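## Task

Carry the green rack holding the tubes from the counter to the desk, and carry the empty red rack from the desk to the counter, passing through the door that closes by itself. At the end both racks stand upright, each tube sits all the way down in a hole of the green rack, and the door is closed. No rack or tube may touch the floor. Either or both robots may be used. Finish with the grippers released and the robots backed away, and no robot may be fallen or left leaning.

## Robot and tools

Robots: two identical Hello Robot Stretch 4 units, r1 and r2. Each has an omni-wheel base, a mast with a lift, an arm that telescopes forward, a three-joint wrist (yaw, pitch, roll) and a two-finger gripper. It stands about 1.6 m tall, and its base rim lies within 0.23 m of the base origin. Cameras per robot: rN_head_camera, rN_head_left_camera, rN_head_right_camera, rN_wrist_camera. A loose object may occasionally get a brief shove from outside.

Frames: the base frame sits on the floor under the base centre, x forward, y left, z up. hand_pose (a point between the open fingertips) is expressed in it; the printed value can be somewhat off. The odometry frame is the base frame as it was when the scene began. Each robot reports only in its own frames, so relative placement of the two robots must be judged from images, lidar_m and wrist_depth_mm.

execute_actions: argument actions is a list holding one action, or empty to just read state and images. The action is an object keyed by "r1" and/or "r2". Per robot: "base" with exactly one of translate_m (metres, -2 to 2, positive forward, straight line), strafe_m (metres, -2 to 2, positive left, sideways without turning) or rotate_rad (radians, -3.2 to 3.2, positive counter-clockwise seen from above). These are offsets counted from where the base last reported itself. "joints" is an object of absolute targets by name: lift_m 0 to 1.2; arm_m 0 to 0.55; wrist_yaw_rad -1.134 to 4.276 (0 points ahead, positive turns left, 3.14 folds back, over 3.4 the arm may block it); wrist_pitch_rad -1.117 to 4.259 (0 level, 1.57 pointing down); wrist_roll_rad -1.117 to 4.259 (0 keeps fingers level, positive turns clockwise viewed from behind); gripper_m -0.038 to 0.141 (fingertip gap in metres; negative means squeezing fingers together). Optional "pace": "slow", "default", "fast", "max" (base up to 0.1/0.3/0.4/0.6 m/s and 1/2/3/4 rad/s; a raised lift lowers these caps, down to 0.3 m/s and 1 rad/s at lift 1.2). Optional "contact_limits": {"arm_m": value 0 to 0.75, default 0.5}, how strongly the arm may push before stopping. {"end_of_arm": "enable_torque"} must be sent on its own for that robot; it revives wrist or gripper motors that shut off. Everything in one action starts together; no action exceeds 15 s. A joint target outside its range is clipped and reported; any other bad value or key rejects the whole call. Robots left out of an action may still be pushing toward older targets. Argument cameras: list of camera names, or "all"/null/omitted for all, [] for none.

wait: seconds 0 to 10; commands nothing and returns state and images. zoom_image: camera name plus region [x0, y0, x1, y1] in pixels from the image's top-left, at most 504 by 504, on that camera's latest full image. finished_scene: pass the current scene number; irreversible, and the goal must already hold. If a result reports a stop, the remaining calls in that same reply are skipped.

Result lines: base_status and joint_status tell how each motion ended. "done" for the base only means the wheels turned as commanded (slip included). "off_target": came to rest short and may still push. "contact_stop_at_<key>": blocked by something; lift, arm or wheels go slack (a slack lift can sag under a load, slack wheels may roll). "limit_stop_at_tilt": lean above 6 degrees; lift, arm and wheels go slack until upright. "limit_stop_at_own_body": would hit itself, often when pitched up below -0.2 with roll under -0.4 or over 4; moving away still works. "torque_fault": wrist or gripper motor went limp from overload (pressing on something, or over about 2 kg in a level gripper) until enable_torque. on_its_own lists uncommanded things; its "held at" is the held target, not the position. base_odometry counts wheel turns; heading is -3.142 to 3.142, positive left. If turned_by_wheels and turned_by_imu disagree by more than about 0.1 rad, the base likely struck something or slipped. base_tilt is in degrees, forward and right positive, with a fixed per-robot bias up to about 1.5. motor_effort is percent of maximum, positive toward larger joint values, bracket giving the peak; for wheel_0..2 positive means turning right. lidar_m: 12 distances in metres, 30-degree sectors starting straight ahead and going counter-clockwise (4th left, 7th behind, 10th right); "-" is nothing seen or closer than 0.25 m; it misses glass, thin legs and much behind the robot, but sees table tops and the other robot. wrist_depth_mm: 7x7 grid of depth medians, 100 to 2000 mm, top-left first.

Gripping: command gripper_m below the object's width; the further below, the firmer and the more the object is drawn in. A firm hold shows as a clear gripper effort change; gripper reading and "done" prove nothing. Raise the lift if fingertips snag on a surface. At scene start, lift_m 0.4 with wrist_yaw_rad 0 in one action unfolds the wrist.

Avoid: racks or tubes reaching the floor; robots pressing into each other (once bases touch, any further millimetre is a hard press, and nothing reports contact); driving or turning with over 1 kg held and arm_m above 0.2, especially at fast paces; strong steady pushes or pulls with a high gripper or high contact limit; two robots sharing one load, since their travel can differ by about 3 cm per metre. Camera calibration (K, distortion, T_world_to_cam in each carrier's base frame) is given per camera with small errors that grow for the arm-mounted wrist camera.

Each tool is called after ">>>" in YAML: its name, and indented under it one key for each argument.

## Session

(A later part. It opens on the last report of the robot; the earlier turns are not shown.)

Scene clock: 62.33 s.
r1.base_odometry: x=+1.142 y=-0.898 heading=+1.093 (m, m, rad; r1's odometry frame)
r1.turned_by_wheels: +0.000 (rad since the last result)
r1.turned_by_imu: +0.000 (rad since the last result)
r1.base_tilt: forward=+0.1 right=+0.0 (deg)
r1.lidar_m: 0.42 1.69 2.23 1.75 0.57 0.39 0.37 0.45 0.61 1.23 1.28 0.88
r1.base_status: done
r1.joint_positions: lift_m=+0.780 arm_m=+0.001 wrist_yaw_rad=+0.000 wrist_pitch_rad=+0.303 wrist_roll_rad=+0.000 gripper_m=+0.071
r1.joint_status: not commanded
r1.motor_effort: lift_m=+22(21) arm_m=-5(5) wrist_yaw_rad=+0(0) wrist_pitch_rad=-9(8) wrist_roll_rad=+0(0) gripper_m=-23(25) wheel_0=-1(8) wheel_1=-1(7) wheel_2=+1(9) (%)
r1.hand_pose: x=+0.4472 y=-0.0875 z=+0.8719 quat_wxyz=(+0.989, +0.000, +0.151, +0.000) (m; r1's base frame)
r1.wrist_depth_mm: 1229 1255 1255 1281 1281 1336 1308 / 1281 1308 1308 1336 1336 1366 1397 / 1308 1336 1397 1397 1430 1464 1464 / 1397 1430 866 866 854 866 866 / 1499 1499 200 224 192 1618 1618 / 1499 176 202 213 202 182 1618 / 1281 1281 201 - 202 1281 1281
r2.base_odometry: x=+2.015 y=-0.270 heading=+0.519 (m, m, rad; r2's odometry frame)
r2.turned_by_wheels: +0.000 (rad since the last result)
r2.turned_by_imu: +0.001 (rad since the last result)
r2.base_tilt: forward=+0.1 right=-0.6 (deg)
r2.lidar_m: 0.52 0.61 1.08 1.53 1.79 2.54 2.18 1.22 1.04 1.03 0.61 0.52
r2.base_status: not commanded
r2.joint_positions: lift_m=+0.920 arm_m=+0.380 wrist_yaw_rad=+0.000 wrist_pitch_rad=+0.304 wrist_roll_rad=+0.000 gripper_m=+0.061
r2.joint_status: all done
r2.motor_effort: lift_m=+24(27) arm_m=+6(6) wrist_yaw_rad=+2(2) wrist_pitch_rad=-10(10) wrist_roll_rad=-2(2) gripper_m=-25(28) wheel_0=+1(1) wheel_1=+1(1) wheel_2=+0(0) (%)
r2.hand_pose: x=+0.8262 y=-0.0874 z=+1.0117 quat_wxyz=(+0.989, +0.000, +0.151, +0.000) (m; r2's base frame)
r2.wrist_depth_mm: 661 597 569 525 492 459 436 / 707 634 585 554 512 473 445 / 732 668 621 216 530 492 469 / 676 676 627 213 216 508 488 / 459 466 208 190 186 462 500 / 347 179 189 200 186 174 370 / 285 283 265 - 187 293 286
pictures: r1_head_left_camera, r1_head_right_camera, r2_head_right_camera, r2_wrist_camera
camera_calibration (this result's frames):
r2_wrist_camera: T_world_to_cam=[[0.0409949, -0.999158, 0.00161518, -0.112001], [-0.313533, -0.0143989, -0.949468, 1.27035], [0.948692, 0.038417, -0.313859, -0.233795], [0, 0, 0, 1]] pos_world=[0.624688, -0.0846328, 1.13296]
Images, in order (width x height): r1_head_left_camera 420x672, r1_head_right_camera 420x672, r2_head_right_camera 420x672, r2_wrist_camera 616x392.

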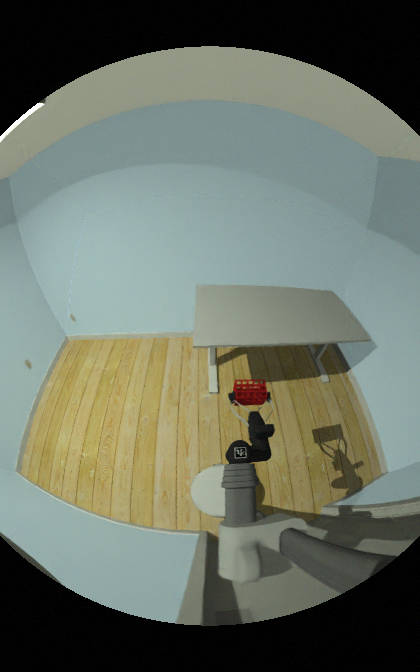

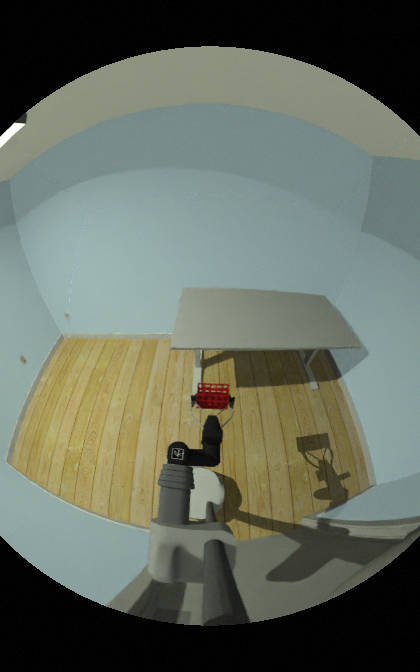

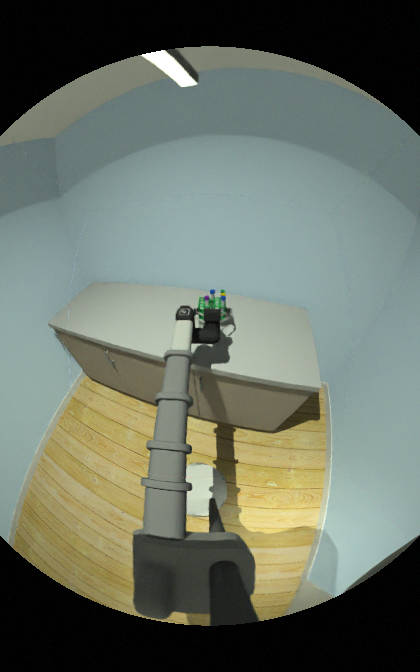

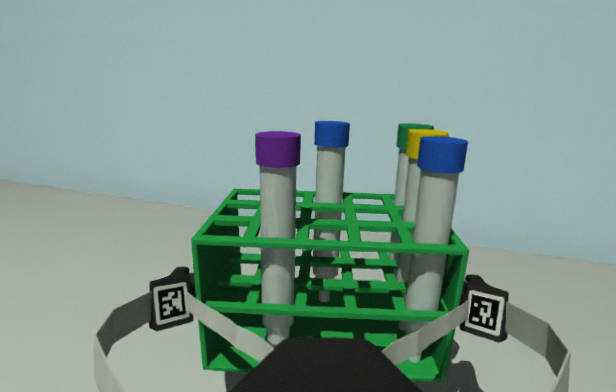

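>>> execute_actions:
  actions:
    - {"r1":{"base":{"strafe_m":-0.41}},"r2":{"joints":{"arm_m":0}}}
  cameras: []

>>> execute_actions:
  actions:
    - {"r1":{"base":{"rotate_rad":0.05}}}
  cameras: ["r1_head_left_camera","r1_head_right_camera"]

Scene clock: 84.40 s.
r1.base_odometry: x=+1.506 y=-1.086 heading=+1.093 (m, m, rad; r1's odometry frame)
r1.turned_by_wheels: +0.000 (rad since the last result)
r1.turned_by_imu: +0.000 (rad since the last result)
r1.base_tilt: forward=+0.1 right=+0.0 (deg)
r1.lidar_m: 0.41 0.89 2.26 1.68 0.61 0.45 0.42 0.42 0.52 1.15 1.26 0.90
r1.base_status: done
r1.joint_positions: lift_m=+0.780 arm_m=+0.001 wrist_yaw_rad=+0.000 wrist_pitch_rad=+0.303 wrist_roll_rad=+0.000 gripper_m=+0.071
r1.joint_status: not commanded
r1.motor_effort: lift_m=+22(22) arm_m=-5(5) wrist_yaw_rad=-1(1) wrist_pitch_rad=-9(9) wrist_roll_rad=+1(1) gripper_m=-23(25) wheel_0=+0(8) wheel_1=+0(11) wheel_2=+0(1) (%)
r1.hand_pose: x=+0.4472 y=-0.0874 z=+0.8719 quat_wxyz=(+0.989, +0.000, +0.151, +0.000) (m; r1's base frame)
r1.wrist_depth_mm: 1255 1281 1281 1308 1308 1336 1336 / 1281 1281 1308 1366 1397 1430 1366 / 1366 1397 1366 1366 1430 1430 1430 / 854 854 854 866 878 878 866 / 1464 1042 201 224 192 1618 1366 / 1537 175 203 213 203 182 1430 / 1255 1255 202 - 202 1229 1308
r2.base_odometry: x=+2.015 y=-0.270 heading=+0.519 (m, m, rad; r2's odometry frame)
r2.turned_by_wheels: +0.000 (rad since the last result)
r2.turned_by_imu: +0.002 (rad since the last result)
r2.base_tilt: forward=+0.1 right=-0.6 (deg)
r2.lidar_m: 0.39 0.62 1.08 1.53 1.80 2.53 2.17 1.21 1.01 1.03 0.62 0.42
r2.base_status: not commanded
r2.joint_positions: lift_m=+0.920 arm_m=+0.001 wrist_yaw_rad=+0.000 wrist_pitch_rad=+0.304 wrist_roll_rad=+0.000 gripper_m=+0.061
r2.joint_status: all done
r2.motor_effort: lift_m=+24(24) arm_m=-6(6) wrist_yaw_rad=+2(2) wrist_pitch_rad=-11(11) wrist_roll_rad=-2(2) gripper_m=-28(24) wheel_0=+1(1) wheel_1=+1(1) wheel_2=+1(1) (%)
r2.hand_pose: x=+0.4474 y=-0.0875 z=+1.0116 quat_wxyz=(+0.988, +0.000, +0.151, +0.000) (m; r2's base frame)
r2.wrist_depth_mm: 1060 1042 931 854 788 768 732 / 1182 1078 976 917 854 788 759 / 1182 1098 991 215 866 798 788 / 668 683 699 215 216 691 768 / 462 477 208 189 187 466 500 / 492 179 188 200 186 174 370 / 539 462 427 - 187 307 294
pictures: none
No camera images: the call's "cameras" was empty. Leave "cameras" out to get every camera's image.

Scene clock: 85.00 s.
r1.base_odometry: x=+1.506 y=-1.086 heading=+1.143 (m, m, rad; r1's odometry frame)
r1.turned_by_wheels: +0.049 (rad since the last result)
r1.turned_by_imu: +0.050 (rad since the last result)
r1.base_tilt: forward=+0.0 right=+0.1 (deg)
r1.lidar_m: 0.40 0.89 2.37 1.39 0.60 0.44 0.43 0.44 0.52 1.22 1.21 0.88
r1.base_status: done
r1.joint_positions: lift_m=+0.780 arm_m=+0.001 wrist_yaw_rad=+0.000 wrist_pitch_rad=+0.303 wrist_roll_rad=+0.000 gripper_m=+0.071
r1.joint_status: not commanded
r1.motor_effort: lift_m=+22(22) arm_m=-5(5) wrist_yaw_rad=-2(2) wrist_pitch_rad=-9(9) wrist_roll_rad=+0(1) gripper_m=-24(24) wheel_0=-3(5) wheel_1=-2(6) wheel_2=-3(10) (%)
r1.hand_pose: x=+0.4472 y=-0.0874 z=+0.8719 quat_wxyz=(+0.989, +0.000, +0.151, +0.000) (m; r1's base frame)
r1.wrist_depth_mm: 1281 1281 1281 1281 1308 1308 1308 / 1308 1336 1336 1336 1366 1366 1366 / 1430 1430 1397 1397 1397 1397 1430 / 842 854 854 866 866 866 866 / 1576 1042 201 225 191 1537 1078 / 1576 175 202 213 202 183 1464 / 1255 1255 202 - 203 1255 1255
r2.base_odometry: x=+2.015 y=-0.270 heading=+0.519 (m, m, rad; r2's odometry frame)
r2.turned_by_wheels: +0.000 (rad since the last result)
r2.turned_by_imu: +0.000 (rad since the last result)
r2.base_tilt: forward=+0.1 right=-0.5 (deg)
r2.lidar_m: 0.40 0.60 1.06 1.54 1.79 2.52 2.18 1.23 1.02 1.03 0.61 0.39
r2.base_status: not commanded
r2.joint_positions: lift_m=+0.920 arm_m=+0.001 wrist_yaw_rad=+0.000 wrist_pitch_rad=+0.304 wrist_roll_rad=+0.000 gripper_m=+0.061
r2.joint_status: not commanded
r2.motor_effort: lift_m=+24(24) arm_m=-6(6) wrist_yaw_rad=+2(3) wrist_pitch_rad=-11(11) wrist_roll_rad=-2(2) gripper_m=-28(28) wheel_0=+1(1) wheel_1=+1(1) wheel_2=+1(1) (%)
r2.hand_pose: x=+0.4474 y=-0.0875 z=+1.0116 quat_wxyz=(+0.988, +0.000, +0.151, +0.000) (m; r2's base frame)
r2.wrist_depth_mm: 1098 1025 946 854 820 768 732 / 1160 1078 976 931 842 809 759 / 1182 1078 1025 216 891 820 778 / 676 691 699 214 216 676 768 / 462 469 208 189 187 466 500 / 500 179 187 200 186 174 375 / 525 462 424 - 188 309 293
pictures: r1_head_left_camera, r1_head_right_camera
Images, in order (width x height): r1_head_left_camera 420x672, r1_head_right_camera 420x672.

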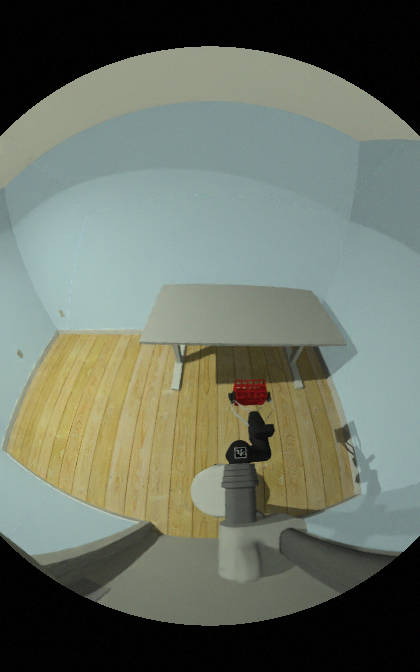

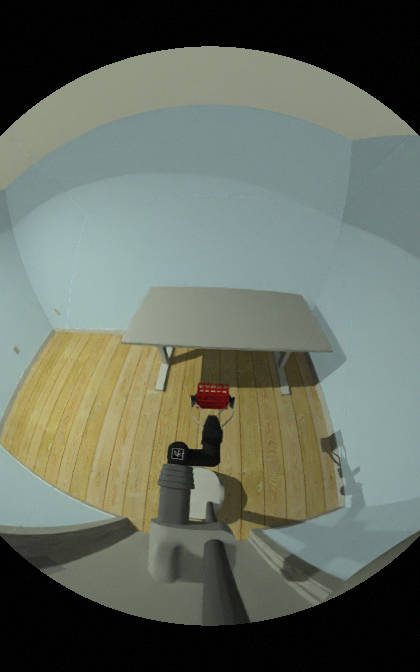

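>>> execute_actions:
  actions:
    - {"r1":{"base":{"translate_m":-0.18}},"r2":{"base":{"rotate_rad":-1.2},"pace":"slow"}}
  cameras: []

>>> execute_actions:
  actions:
    - {"r1":{"base":{"translate_m":-0.93}},"r2":{"base":{"rotate_rad":-1.19},"pace":"slow"}}
  cameras: ["r1_head_right_camera","r2_head_camera","r2_head_right_camera"]

Scene clock: 95.40 s.
r1.base_odometry: x=+1.431 y=-1.250 heading=+1.142 (m, m, rad; r1's odometry frame)
r1.turned_by_wheels: +0.000 (rad since the last result)
r1.turned_by_imu: +0.000 (rad since the last result)
r1.base_tilt: forward=+0.1 right=-0.1 (deg)
r1.lidar_m: 0.41 1.08 2.63 0.68 0.36 0.25 0.25 0.27 0.36 0.67 1.27 1.08
r1.base_status: done
r1.joint_positions: lift_m=+0.780 arm_m=+0.001 wrist_yaw_rad=+0.000 wrist_pitch_rad=+0.303 wrist_roll_rad=+0.000 gripper_m=+0.071
r1.joint_status: not commanded
r1.motor_effort: lift_m=+22(22) arm_m=-5(5) wrist_yaw_rad=-1(0) wrist_pitch_rad=-9(9) wrist_roll_rad=+0(1) gripper_m=-24(24) wheel_0=-2(6) wheel_1=-3(7) wheel_2=+0(11) (%)
r1.hand_pose: x=+0.4472 y=-0.0874 z=+0.8719 quat_wxyz=(+0.989, +0.000, +0.151, +0.000) (m; r1's base frame)
r1.wrist_depth_mm: 1430 1464 1430 1397 1430 1464 1430 / 1499 1499 1537 1499 1499 1537 1499 / 1576 1576 1618 1537 1537 1537 1537 / 1618 931 854 866 866 960 976 / 1708 1661 201 225 191 1756 1537 / 1618 176 202 213 202 182 1499 / 1281 1281 201 - 202 1255 1308
r2.base_odometry: x=+2.015 y=-0.270 heading=-0.681 (m, m, rad; r2's odometry frame)
r2.turned_by_wheels: -1.200 (rad since the last result)
r2.turned_by_imu: -1.177 (rad since the last result)
r2.base_tilt: forward=+0.0 right=-0.6 (deg)
r2.lidar_m: 0.38 0.52 0.50 0.57 0.86 1.53 1.68 2.57 2.52 1.32 1.04 0.42
r2.base_status: done
r2.joint_positions: lift_m=+0.920 arm_m=+0.001 wrist_yaw_rad=+0.000 wrist_pitch_rad=+0.304 wrist_roll_rad=+0.000 gripper_m=+0.061
r2.joint_status: not commanded
r2.motor_effort: lift_m=+24(24) arm_m=-6(6) wrist_yaw_rad=+2(1) wrist_pitch_rad=-11(11) wrist_roll_rad=-2(2) gripper_m=-26(30) wheel_0=+1(3) wheel_1=+1(4) wheel_2=+1(4) (%)
r2.hand_pose: x=+0.4474 y=-0.0875 z=+1.0117 quat_wxyz=(+0.988, +0.000, +0.151, +0.000) (m; r2's base frame)
r2.wrist_depth_mm: 866 1025 1138 946 798 707 627 / 904 1060 1205 976 842 715 640 / 931 1098 1229 217 831 732 654 / 904 1160 1281 216 216 759 683 / 459 1182 208 189 182 778 707 / 445 179 188 200 186 175 707 / 455 931 1366 - 187 854 707
pictures: none
No camera images: the call's "cameras" was empty. Leave "cameras" out to get every camera's image.

Scene clock: 99.97 s.
r1.base_odometry: x=+1.045 y=-2.096 heading=+1.142 (m, m, rad; r1's odometry frame)
r1.turned_by_wheels: +0.000 (rad since the last result)
r1.turned_by_imu: -0.019 (rad since the last result)
r1.base_tilt: forward=+0.1 right=+0.0 (deg)
r1.lidar_m: 0.41 0.78 0.90 0.97 1.18 2.08 1.98 0.25 0.25 0.25 0.25 0.42
r1.base_status: done
r1.joint_positions: lift_m=+0.780 arm_m=+0.001 wrist_yaw_rad=+0.000 wrist_pitch_rad=+0.303 wrist_roll_rad=+0.000 gripper_m=+0.071
r1.joint_status: not commanded
r1.motor_effort: lift_m=+20(22) arm_m=-4(5) wrist_yaw_rad=-2(6) wrist_pitch_rad=-8(10) wrist_roll_rad=+0(0) gripper_m=-24(24) wheel_0=+0(11) wheel_1=-3(17) wheel_2=+3(21) (%)
r1.hand_pose: x=+0.4470 y=-0.0874 z=+0.8721 quat_wxyz=(+0.989, +0.000, +0.151, +0.000) (m; r1's base frame)
r1.wrist_depth_mm: - - - - - - 439 / - - - - - - 433 / - - - - - - 418 / - - - - - - 389 / - - 201 226 191 - 377 / 1576 176 202 213 202 182 366 / 1308 1281 202 - 203 627 355
r2.base_odometry: x=+2.015 y=-0.270 heading=-1.870 (m, m, rad; r2's odometry frame)
r2.turned_by_wheels: -1.190 (rad since the last result)
r2.turned_by_imu: -1.168 (rad since the last result)
r2.base_tilt: forward=+0.1 right=-0.6 (deg)
r2.lidar_m: 0.40 1.01 1.07 0.55 0.50 0.54 0.71 1.54 1.61 2.13 1.23 0.39
r2.base_status: done
r2.joint_positions: lift_m=+0.920 arm_m=+0.001 wrist_yaw_rad=+0.000 wrist_pitch_rad=+0.304 wrist_roll_rad=+0.000 gripper_m=+0.061
r2.joint_status: not commanded
r2.motor_effort: lift_m=+23(23) arm_m=-6(6) wrist_yaw_rad=+3(1) wrist_pitch_rad=-11(11) wrist_roll_rad=-2(2) gripper_m=-30(30) wheel_0=+2(3) wheel_1=+2(4) wheel_2=+1(3) (%)
r2.hand_pose: x=+0.4474 y=-0.0875 z=+1.0117 quat_wxyz=(+0.988, +0.000, +0.151, +0.000) (m; r2's base frame)
r2.wrist_depth_mm: 676 759 842 917 - - 1281 / 707 788 878 991 - - 1281 / 741 809 891 218 - 1661 1255 / 759 842 891 215 216 1661 1308 / 788 878 209 189 187 1618 1308 / 820 179 189 200 186 174 1336 / 854 960 1025 - 186 1576 1255
pictures: r1_head_right_camera, r2_head_camera, r2_head_right_camera
Images, in order (width x height): r1_head_right_camera 420x672, r2_head_camera 420x560, r2_head_right_camera 420x672.

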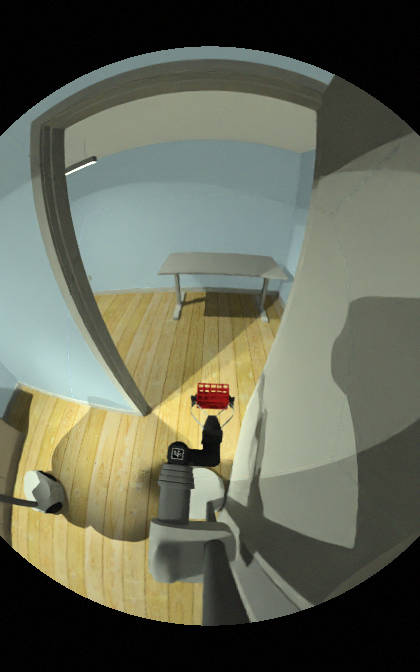

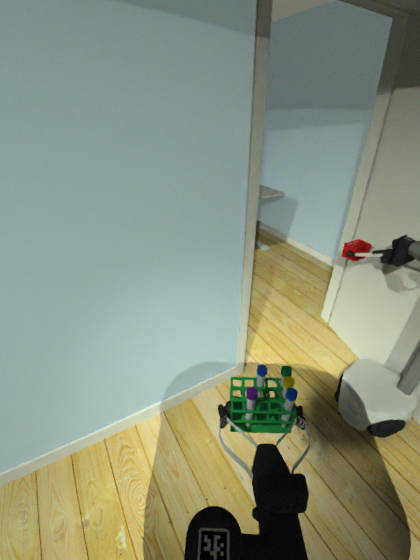

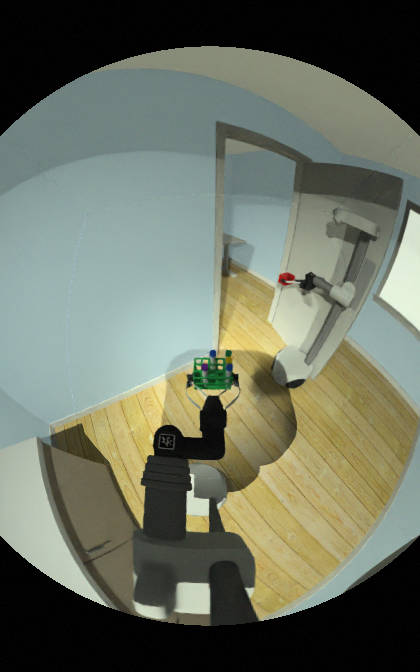

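>>> execute_actions:
  actions:
    - {"r1":{"base":{"rotate_rad":2.6},"pace":"slow"}}
  cameras: []

>>> execute_actions:
  actions:
    - {"r1":{"base":{"strafe_m":0.2}},"r2":{"base":{"strafe_m":-0.4}}}
  cameras: ["r1_head_left_camera","r2_head_camera","r2_head_right_camera"]

Scene clock: 105.60 s.
r1.base_odometry: x=+1.045 y=-2.095 heading=-2.542 (m, m, rad; r1's odometry frame)
r1.turned_by_wheels: +2.599 (rad since the last result)
r1.turned_by_imu: +2.651 (rad since the last result)
r1.base_tilt: forward=+0.1 right=+0.0 (deg)
r1.lidar_m: 0.41 1.98 0.25 0.25 - 0.25 0.40 1.98 0.80 0.86 0.96 1.14
r1.base_status: done
r1.joint_positions: lift_m=+0.780 arm_m=+0.001 wrist_yaw_rad=+0.000 wrist_pitch_rad=+0.303 wrist_roll_rad=+0.000 gripper_m=+0.071
r1.joint_status: not commanded
r1.motor_effort: lift_m=+19(20) arm_m=-4(4) wrist_yaw_rad=+0(1) wrist_pitch_rad=-8(8) wrist_roll_rad=+0(0) gripper_m=-24(24) wheel_0=-4(9) wheel_1=-1(8) wheel_2=-2(6) (%)
r1.hand_pose: x=+0.4469 y=-0.0874 z=+0.8721 quat_wxyz=(+0.989, +0.000, +0.151, +0.000) (m; r1's base frame)
r1.wrist_depth_mm: 1366 1499 1708 1863 - - 1863 / 1366 1576 1808 - - - 1921 / 1464 1618 1863 - - 1756 1430 / 1499 1661 1863 - - 1808 1366 / 1537 1708 201 224 191 1863 1464 / 1576 176 202 213 202 182 1138 / 1255 1281 202 - 202 1308 1042
r2.base_odometry: x=+2.015 y=-0.270 heading=-1.870 (m, m, rad; r2's odometry frame)
r2.turned_by_wheels: +0.000 (rad since the last result)
r2.turned_by_imu: +0.001 (rad since the last result)
r2.base_tilt: forward=+0.0 right=-0.6 (deg)
r2.lidar_m: 0.40 1.02 1.05 0.53 0.49 0.55 0.76 1.52 1.59 2.15 0.96 0.41
r2.base_status: not commanded
r2.joint_positions: lift_m=+0.920 arm_m=+0.001 wrist_yaw_rad=+0.000 wrist_pitch_rad=+0.304 wrist_roll_rad=+0.000 gripper_m=+0.061
r2.joint_status: not commanded
r2.motor_effort: lift_m=+23(23) arm_m=-6(6) wrist_yaw_rad=+2(3) wrist_pitch_rad=-10(11) wrist_roll_rad=-2(2) gripper_m=-26(30) wheel_0=+2(2) wheel_1=+2(2) wheel_2=+1(1) (%)
r2.hand_pose: x=+0.4474 y=-0.0875 z=+1.0117 quat_wxyz=(+0.988, +0.000, +0.151, +0.000) (m; r2's base frame)
r2.wrist_depth_mm: 683 750 831 946 - - 1308 / 707 788 866 991 - - 1366 / 723 798 917 217 - 1618 1336 / 759 831 931 215 216 1661 1366 / 788 878 208 188 187 1661 1336 / 809 179 188 200 186 174 1205 / 854 946 1008 - 187 1499 1229
pictures: none
No camera images: the call's "cameras" was empty. Leave "cameras" out to get every camera's image.

Scene clock: 108.27 s.
r1.base_odometry: x=+1.158 y=-2.261 heading=-2.542 (m, m, rad; r1's odometry frame)
r1.turned_by_wheels: +0.000 (rad since the last result)
r1.turned_by_imu: +0.001 (rad since the last result)
r1.base_tilt: forward=+0.0 right=+0.0 (deg)
r1.lidar_m: 0.41 1.88 1.57 0.25 - 0.25 0.28 0.72 0.97 1.01 0.86 0.83
r1.base_status: done
r1.joint_positions: lift_m=+0.780 arm_m=+0.001 wrist_yaw_rad=+0.000 wrist_pitch_rad=+0.303 wrist_roll_rad=+0.000 gripper_m=+0.071
r1.joint_status: not commanded
r1.motor_effort: lift_m=+20(20) arm_m=-3(4) wrist_yaw_rad=-1(1) wrist_pitch_rad=-8(8) wrist_roll_rad=+0(0) gripper_m=-26(24) wheel_0=+1(11) wheel_1=+0(13) wheel_2=+0(2) (%)
r1.hand_pose: x=+0.4469 y=-0.0874 z=+0.8721 quat_wxyz=(+0.989, +0.000, +0.151, +0.000) (m; r1's base frame)
r1.wrist_depth_mm: 1255 1430 1618 1808 - - 1983 / 1336 1464 1708 1921 - - - / 1366 1537 1708 - - 1921 1618 / 1430 1618 1756 - - - 1618 / 1464 1618 201 202 191 1863 1708 / 1499 175 202 213 202 183 1661 / 1255 1308 201 - 202 991 1025
r2.base_odometry: x=+1.633 y=-0.152 heading=-1.870 (m, m, rad; r2's odometry frame)
r2.turned_by_wheels: +0.000 (rad since the last result)
r2.turned_by_imu: +0.002 (rad since the last result)
r2.base_tilt: forward=+0.0 right=-0.6 (deg)
r2.lidar_m: 0.41 1.23 1.28 0.90 0.84 0.88 1.20 1.32 1.37 1.85 0.85 0.40
r2.base_status: done
r2.joint_positions: lift_m=+0.920 arm_m=+0.001 wrist_yaw_rad=+0.000 wrist_pitch_rad=+0.304 wrist_roll_rad=+0.000 gripper_m=+0.061
r2.joint_status: not commanded
r2.motor_effort: lift_m=+23(23) arm_m=-6(6) wrist_yaw_rad=+2(3) wrist_pitch_rad=-10(11) wrist_roll_rad=-2(2) gripper_m=-28(31) wheel_0=-1(8) wheel_1=+0(8) wheel_2=+1(5) (%)
r2.hand_pose: x=+0.4475 y=-0.0874 z=+1.0117 quat_wxyz=(+0.988, +0.000, +0.151, +0.000) (m; r2's base frame)
r2.wrist_depth_mm: 842 917 - - - 1229 878 / 878 960 - - - 1255 820 / 891 991 1118 216 - 1229 820 / 931 1025 1160 213 216 1281 1060 / 960 1078 208 189 187 976 1138 / 1008 179 188 200 186 174 1118 / 1042 1160 1255 - 187 1182 1098
pictures: r1_head_left_camera, r2_head_camera, r2_head_right_camera
Images, in order (width x height): r1_head_left_camera 420x672, r2_head_camera 420x560, r2_head_right_camera 420x672.

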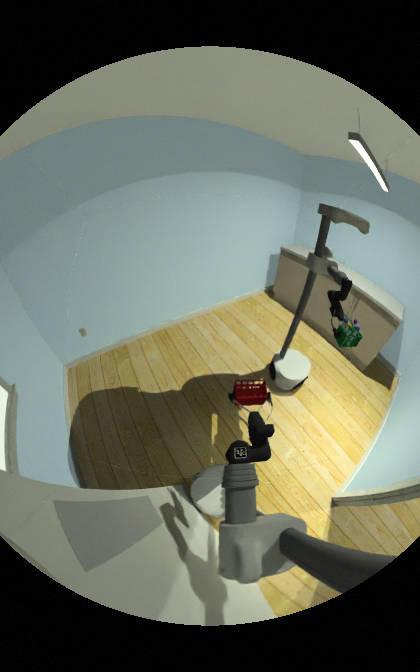

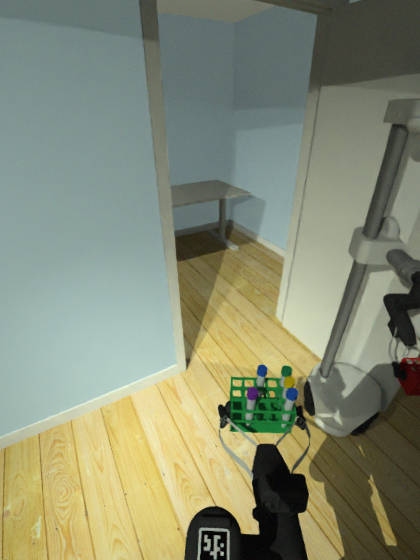

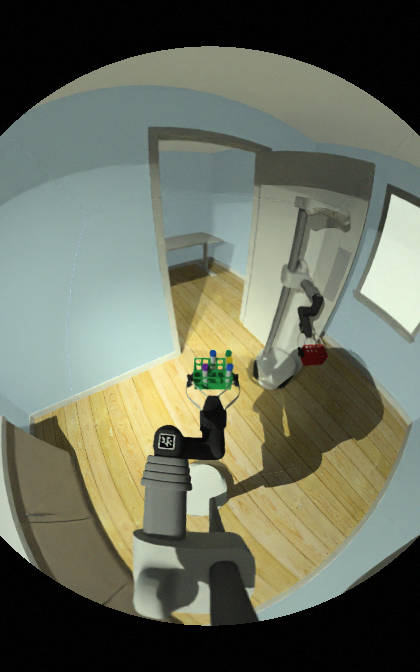

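>>> execute_actions:
  actions:
    - {"r2":{"base":{"strafe_m":-0.16}},"r1":{"base":{"rotate_rad":0.2},"pace":"slow"}}
  cameras: []

>>> execute_actions:
  actions:
    - {"r2":{"base":{"translate_m":0.75}}}
  cameras: ["r2_head_right_camera","r2_head_camera"]

Scene clock: 117.00 s.
r1.base_odometry: x=+1.157 y=-2.261 heading=-2.342 (m, m, rad; r1's odometry frame)
r1.turned_by_wheels: +0.199 (rad since the last result)
r1.turned_by_imu: +0.204 (rad since the last result)
r1.base_tilt: forward=+0.1 right=+0.0 (deg)
r1.lidar_m: 0.42 1.86 0.26 0.25 - 0.25 0.35 2.06 0.99 1.28 0.72 0.73
r1.base_status: done
r1.joint_positions: lift_m=+0.780 arm_m=+0.001 wrist_yaw_rad=+0.000 wrist_pitch_rad=+0.303 wrist_roll_rad=+0.000 gripper_m=+0.071
r1.joint_status: not commanded
r1.motor_effort: lift_m=+20(20) arm_m=-4(3) wrist_yaw_rad=-1(1) wrist_pitch_rad=-9(9) wrist_roll_rad=+1(0) gripper_m=-24(25) wheel_0=-4(8) wheel_1=-3(5) wheel_2=-3(4) (%)
r1.hand_pose: x=+0.4469 y=-0.0874 z=+0.8721 quat_wxyz=(+0.989, +0.000, +0.151, +0.000) (m; r1's base frame)
r1.wrist_depth_mm: 1281 1366 1464 1618 1808 1983 - / 1308 1464 1537 1708 1863 - - / 1366 1499 1618 1808 1983 - 1661 / 1430 1537 1708 1808 - - 1708 / 1499 1661 201 225 191 - 1756 / 1537 175 202 213 202 182 1576 / 1281 1281 201 - 203 1255 1060
r2.base_odometry: x=+1.480 y=-0.105 heading=-1.870 (m, m, rad; r2's odometry frame)
r2.turned_by_wheels: +0.000 (rad since the last result)
r2.turned_by_imu: +0.003 (rad since the last result)
r2.base_tilt: forward=+0.1 right=-0.6 (deg)
r2.lidar_m: 0.41 1.32 1.37 1.05 0.95 1.01 1.31 1.24 1.29 1.72 0.84 0.41
r2.base_status: done
r2.joint_positions: lift_m=+0.920 arm_m=+0.001 wrist_yaw_rad=+0.000 wrist_pitch_rad=+0.304 wrist_roll_rad=+0.000 gripper_m=+0.061
r2.joint_status: not commanded
r2.motor_effort: lift_m=+23(23) arm_m=-6(6) wrist_yaw_rad=+3(2) wrist_pitch_rad=-11(10) wrist_roll_rad=-2(2) gripper_m=-27(30) wheel_0=-1(8) wheel_1=+1(7) wheel_2=+1(2) (%)
r2.hand_pose: x=+0.4474 y=-0.0875 z=+1.0117 quat_wxyz=(+0.988, +0.000, +0.151, +0.000) (m; r2's base frame)
r2.wrist_depth_mm: 904 991 - - 1430 1042 917 / 931 1042 - - 1499 842 931 / 960 1078 - 217 1464 831 715 / 991 1138 - 216 216 1042 621 / 1025 1138 208 189 187 1118 976 / 1098 179 187 199 187 174 976 / 1138 1308 1281 - 187 1205 976
pictures: none
No camera images: the call's "cameras" was empty. Leave "cameras" out to get every camera's image.

Scene clock: 121.00 s.
r1.base_odometry: x=+1.157 y=-2.261 heading=-2.342 (m, m, rad; r1's odometry frame)
r1.turned_by_wheels: +0.000 (rad since the last result)
r1.turned_by_imu: +0.000 (rad since the last result)
r1.base_tilt: forward=+0.2 right=+0.0 (deg)
r1.lidar_m: 0.41 1.87 0.25 0.25 - 0.25 0.37 2.05 0.38 0.38 0.43 2.27
r1.base_status: not commanded
r1.joint_positions: lift_m=+0.780 arm_m=+0.001 wrist_yaw_rad=+0.000 wrist_pitch_rad=+0.303 wrist_roll_rad=+0.000 gripper_m=+0.071
r1.joint_status: not commanded
r1.motor_effort: lift_m=+20(20) arm_m=-4(4) wrist_yaw_rad=-1(0) wrist_pitch_rad=-9(8) wrist_roll_rad=+0(1) gripper_m=-24(24) wheel_0=-4(4) wheel_1=-3(3) wheel_2=-3(4) (%)
r1.hand_pose: x=+0.4469 y=-0.0874 z=+0.8721 quat_wxyz=(+0.989, +0.000, +0.151, +0.000) (m; r1's base frame)
r1.wrist_depth_mm: 1308 1366 1464 1661 1808 1983 - / 1366 1430 1576 1708 1863 - - / 1366 1499 1618 1756 1921 - 1808 / 1464 1537 1661 1756 - - 1863 / 1499 1618 200 225 191 - 1863 / 1499 175 203 213 202 183 1661 / 1281 1281 201 - 202 1281 1308
r2.base_odometry: x=+1.259 y=-0.822 heading=-1.870 (m, m, rad; r2's odometry frame)
r2.turned_by_wheels: +0.000 (rad since the last result)
r2.turned_by_imu: +0.001 (rad since the last result)
r2.base_tilt: forward=+0.1 right=-0.6 (deg)
r2.lidar_m: 0.37 0.67 0.69 0.96 1.37 1.44 1.94 1.89 0.46 0.43 0.42 0.40
r2.base_status: done
r2.joint_positions: lift_m=+0.920 arm_m=+0.001 wrist_yaw_rad=+0.000 wrist_pitch_rad=+0.304 wrist_roll_rad=+0.000 gripper_m=+0.061
r2.joint_status: not commanded
r2.motor_effort: lift_m=+23(23) arm_m=-6(6) wrist_yaw_rad=+2(2) wrist_pitch_rad=-11(11) wrist_roll_rad=-2(2) gripper_m=-31(28) wheel_0=+0(5) wheel_1=-1(4) wheel_2=+0(8) (%)
r2.hand_pose: x=+0.4474 y=-0.0874 z=+1.0117 quat_wxyz=(+0.988, +0.000, +0.151, +0.000) (m; r2's base frame)
r2.wrist_depth_mm: - - - - - 691 574 / - - - - - 707 580 / - - - 215 - 683 597 / - - - 213 217 699 609 / - - 209 189 187 707 615 / 1756 179 189 199 187 174 609 / 1499 1537 1397 - 187 768 609
pictures: r2_head_camera, r2_head_right_camera
Images, in order (width x height): r2_head_camera 420x560, r2_head_right_camera 420x672.

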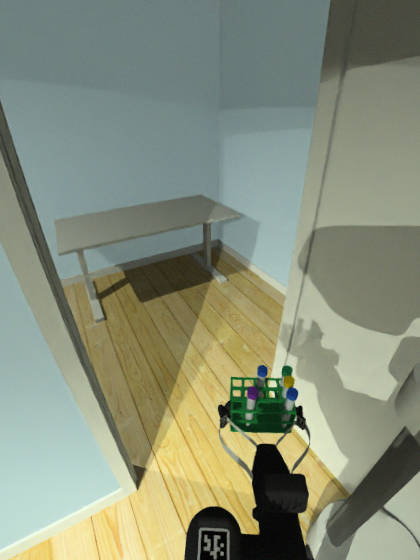

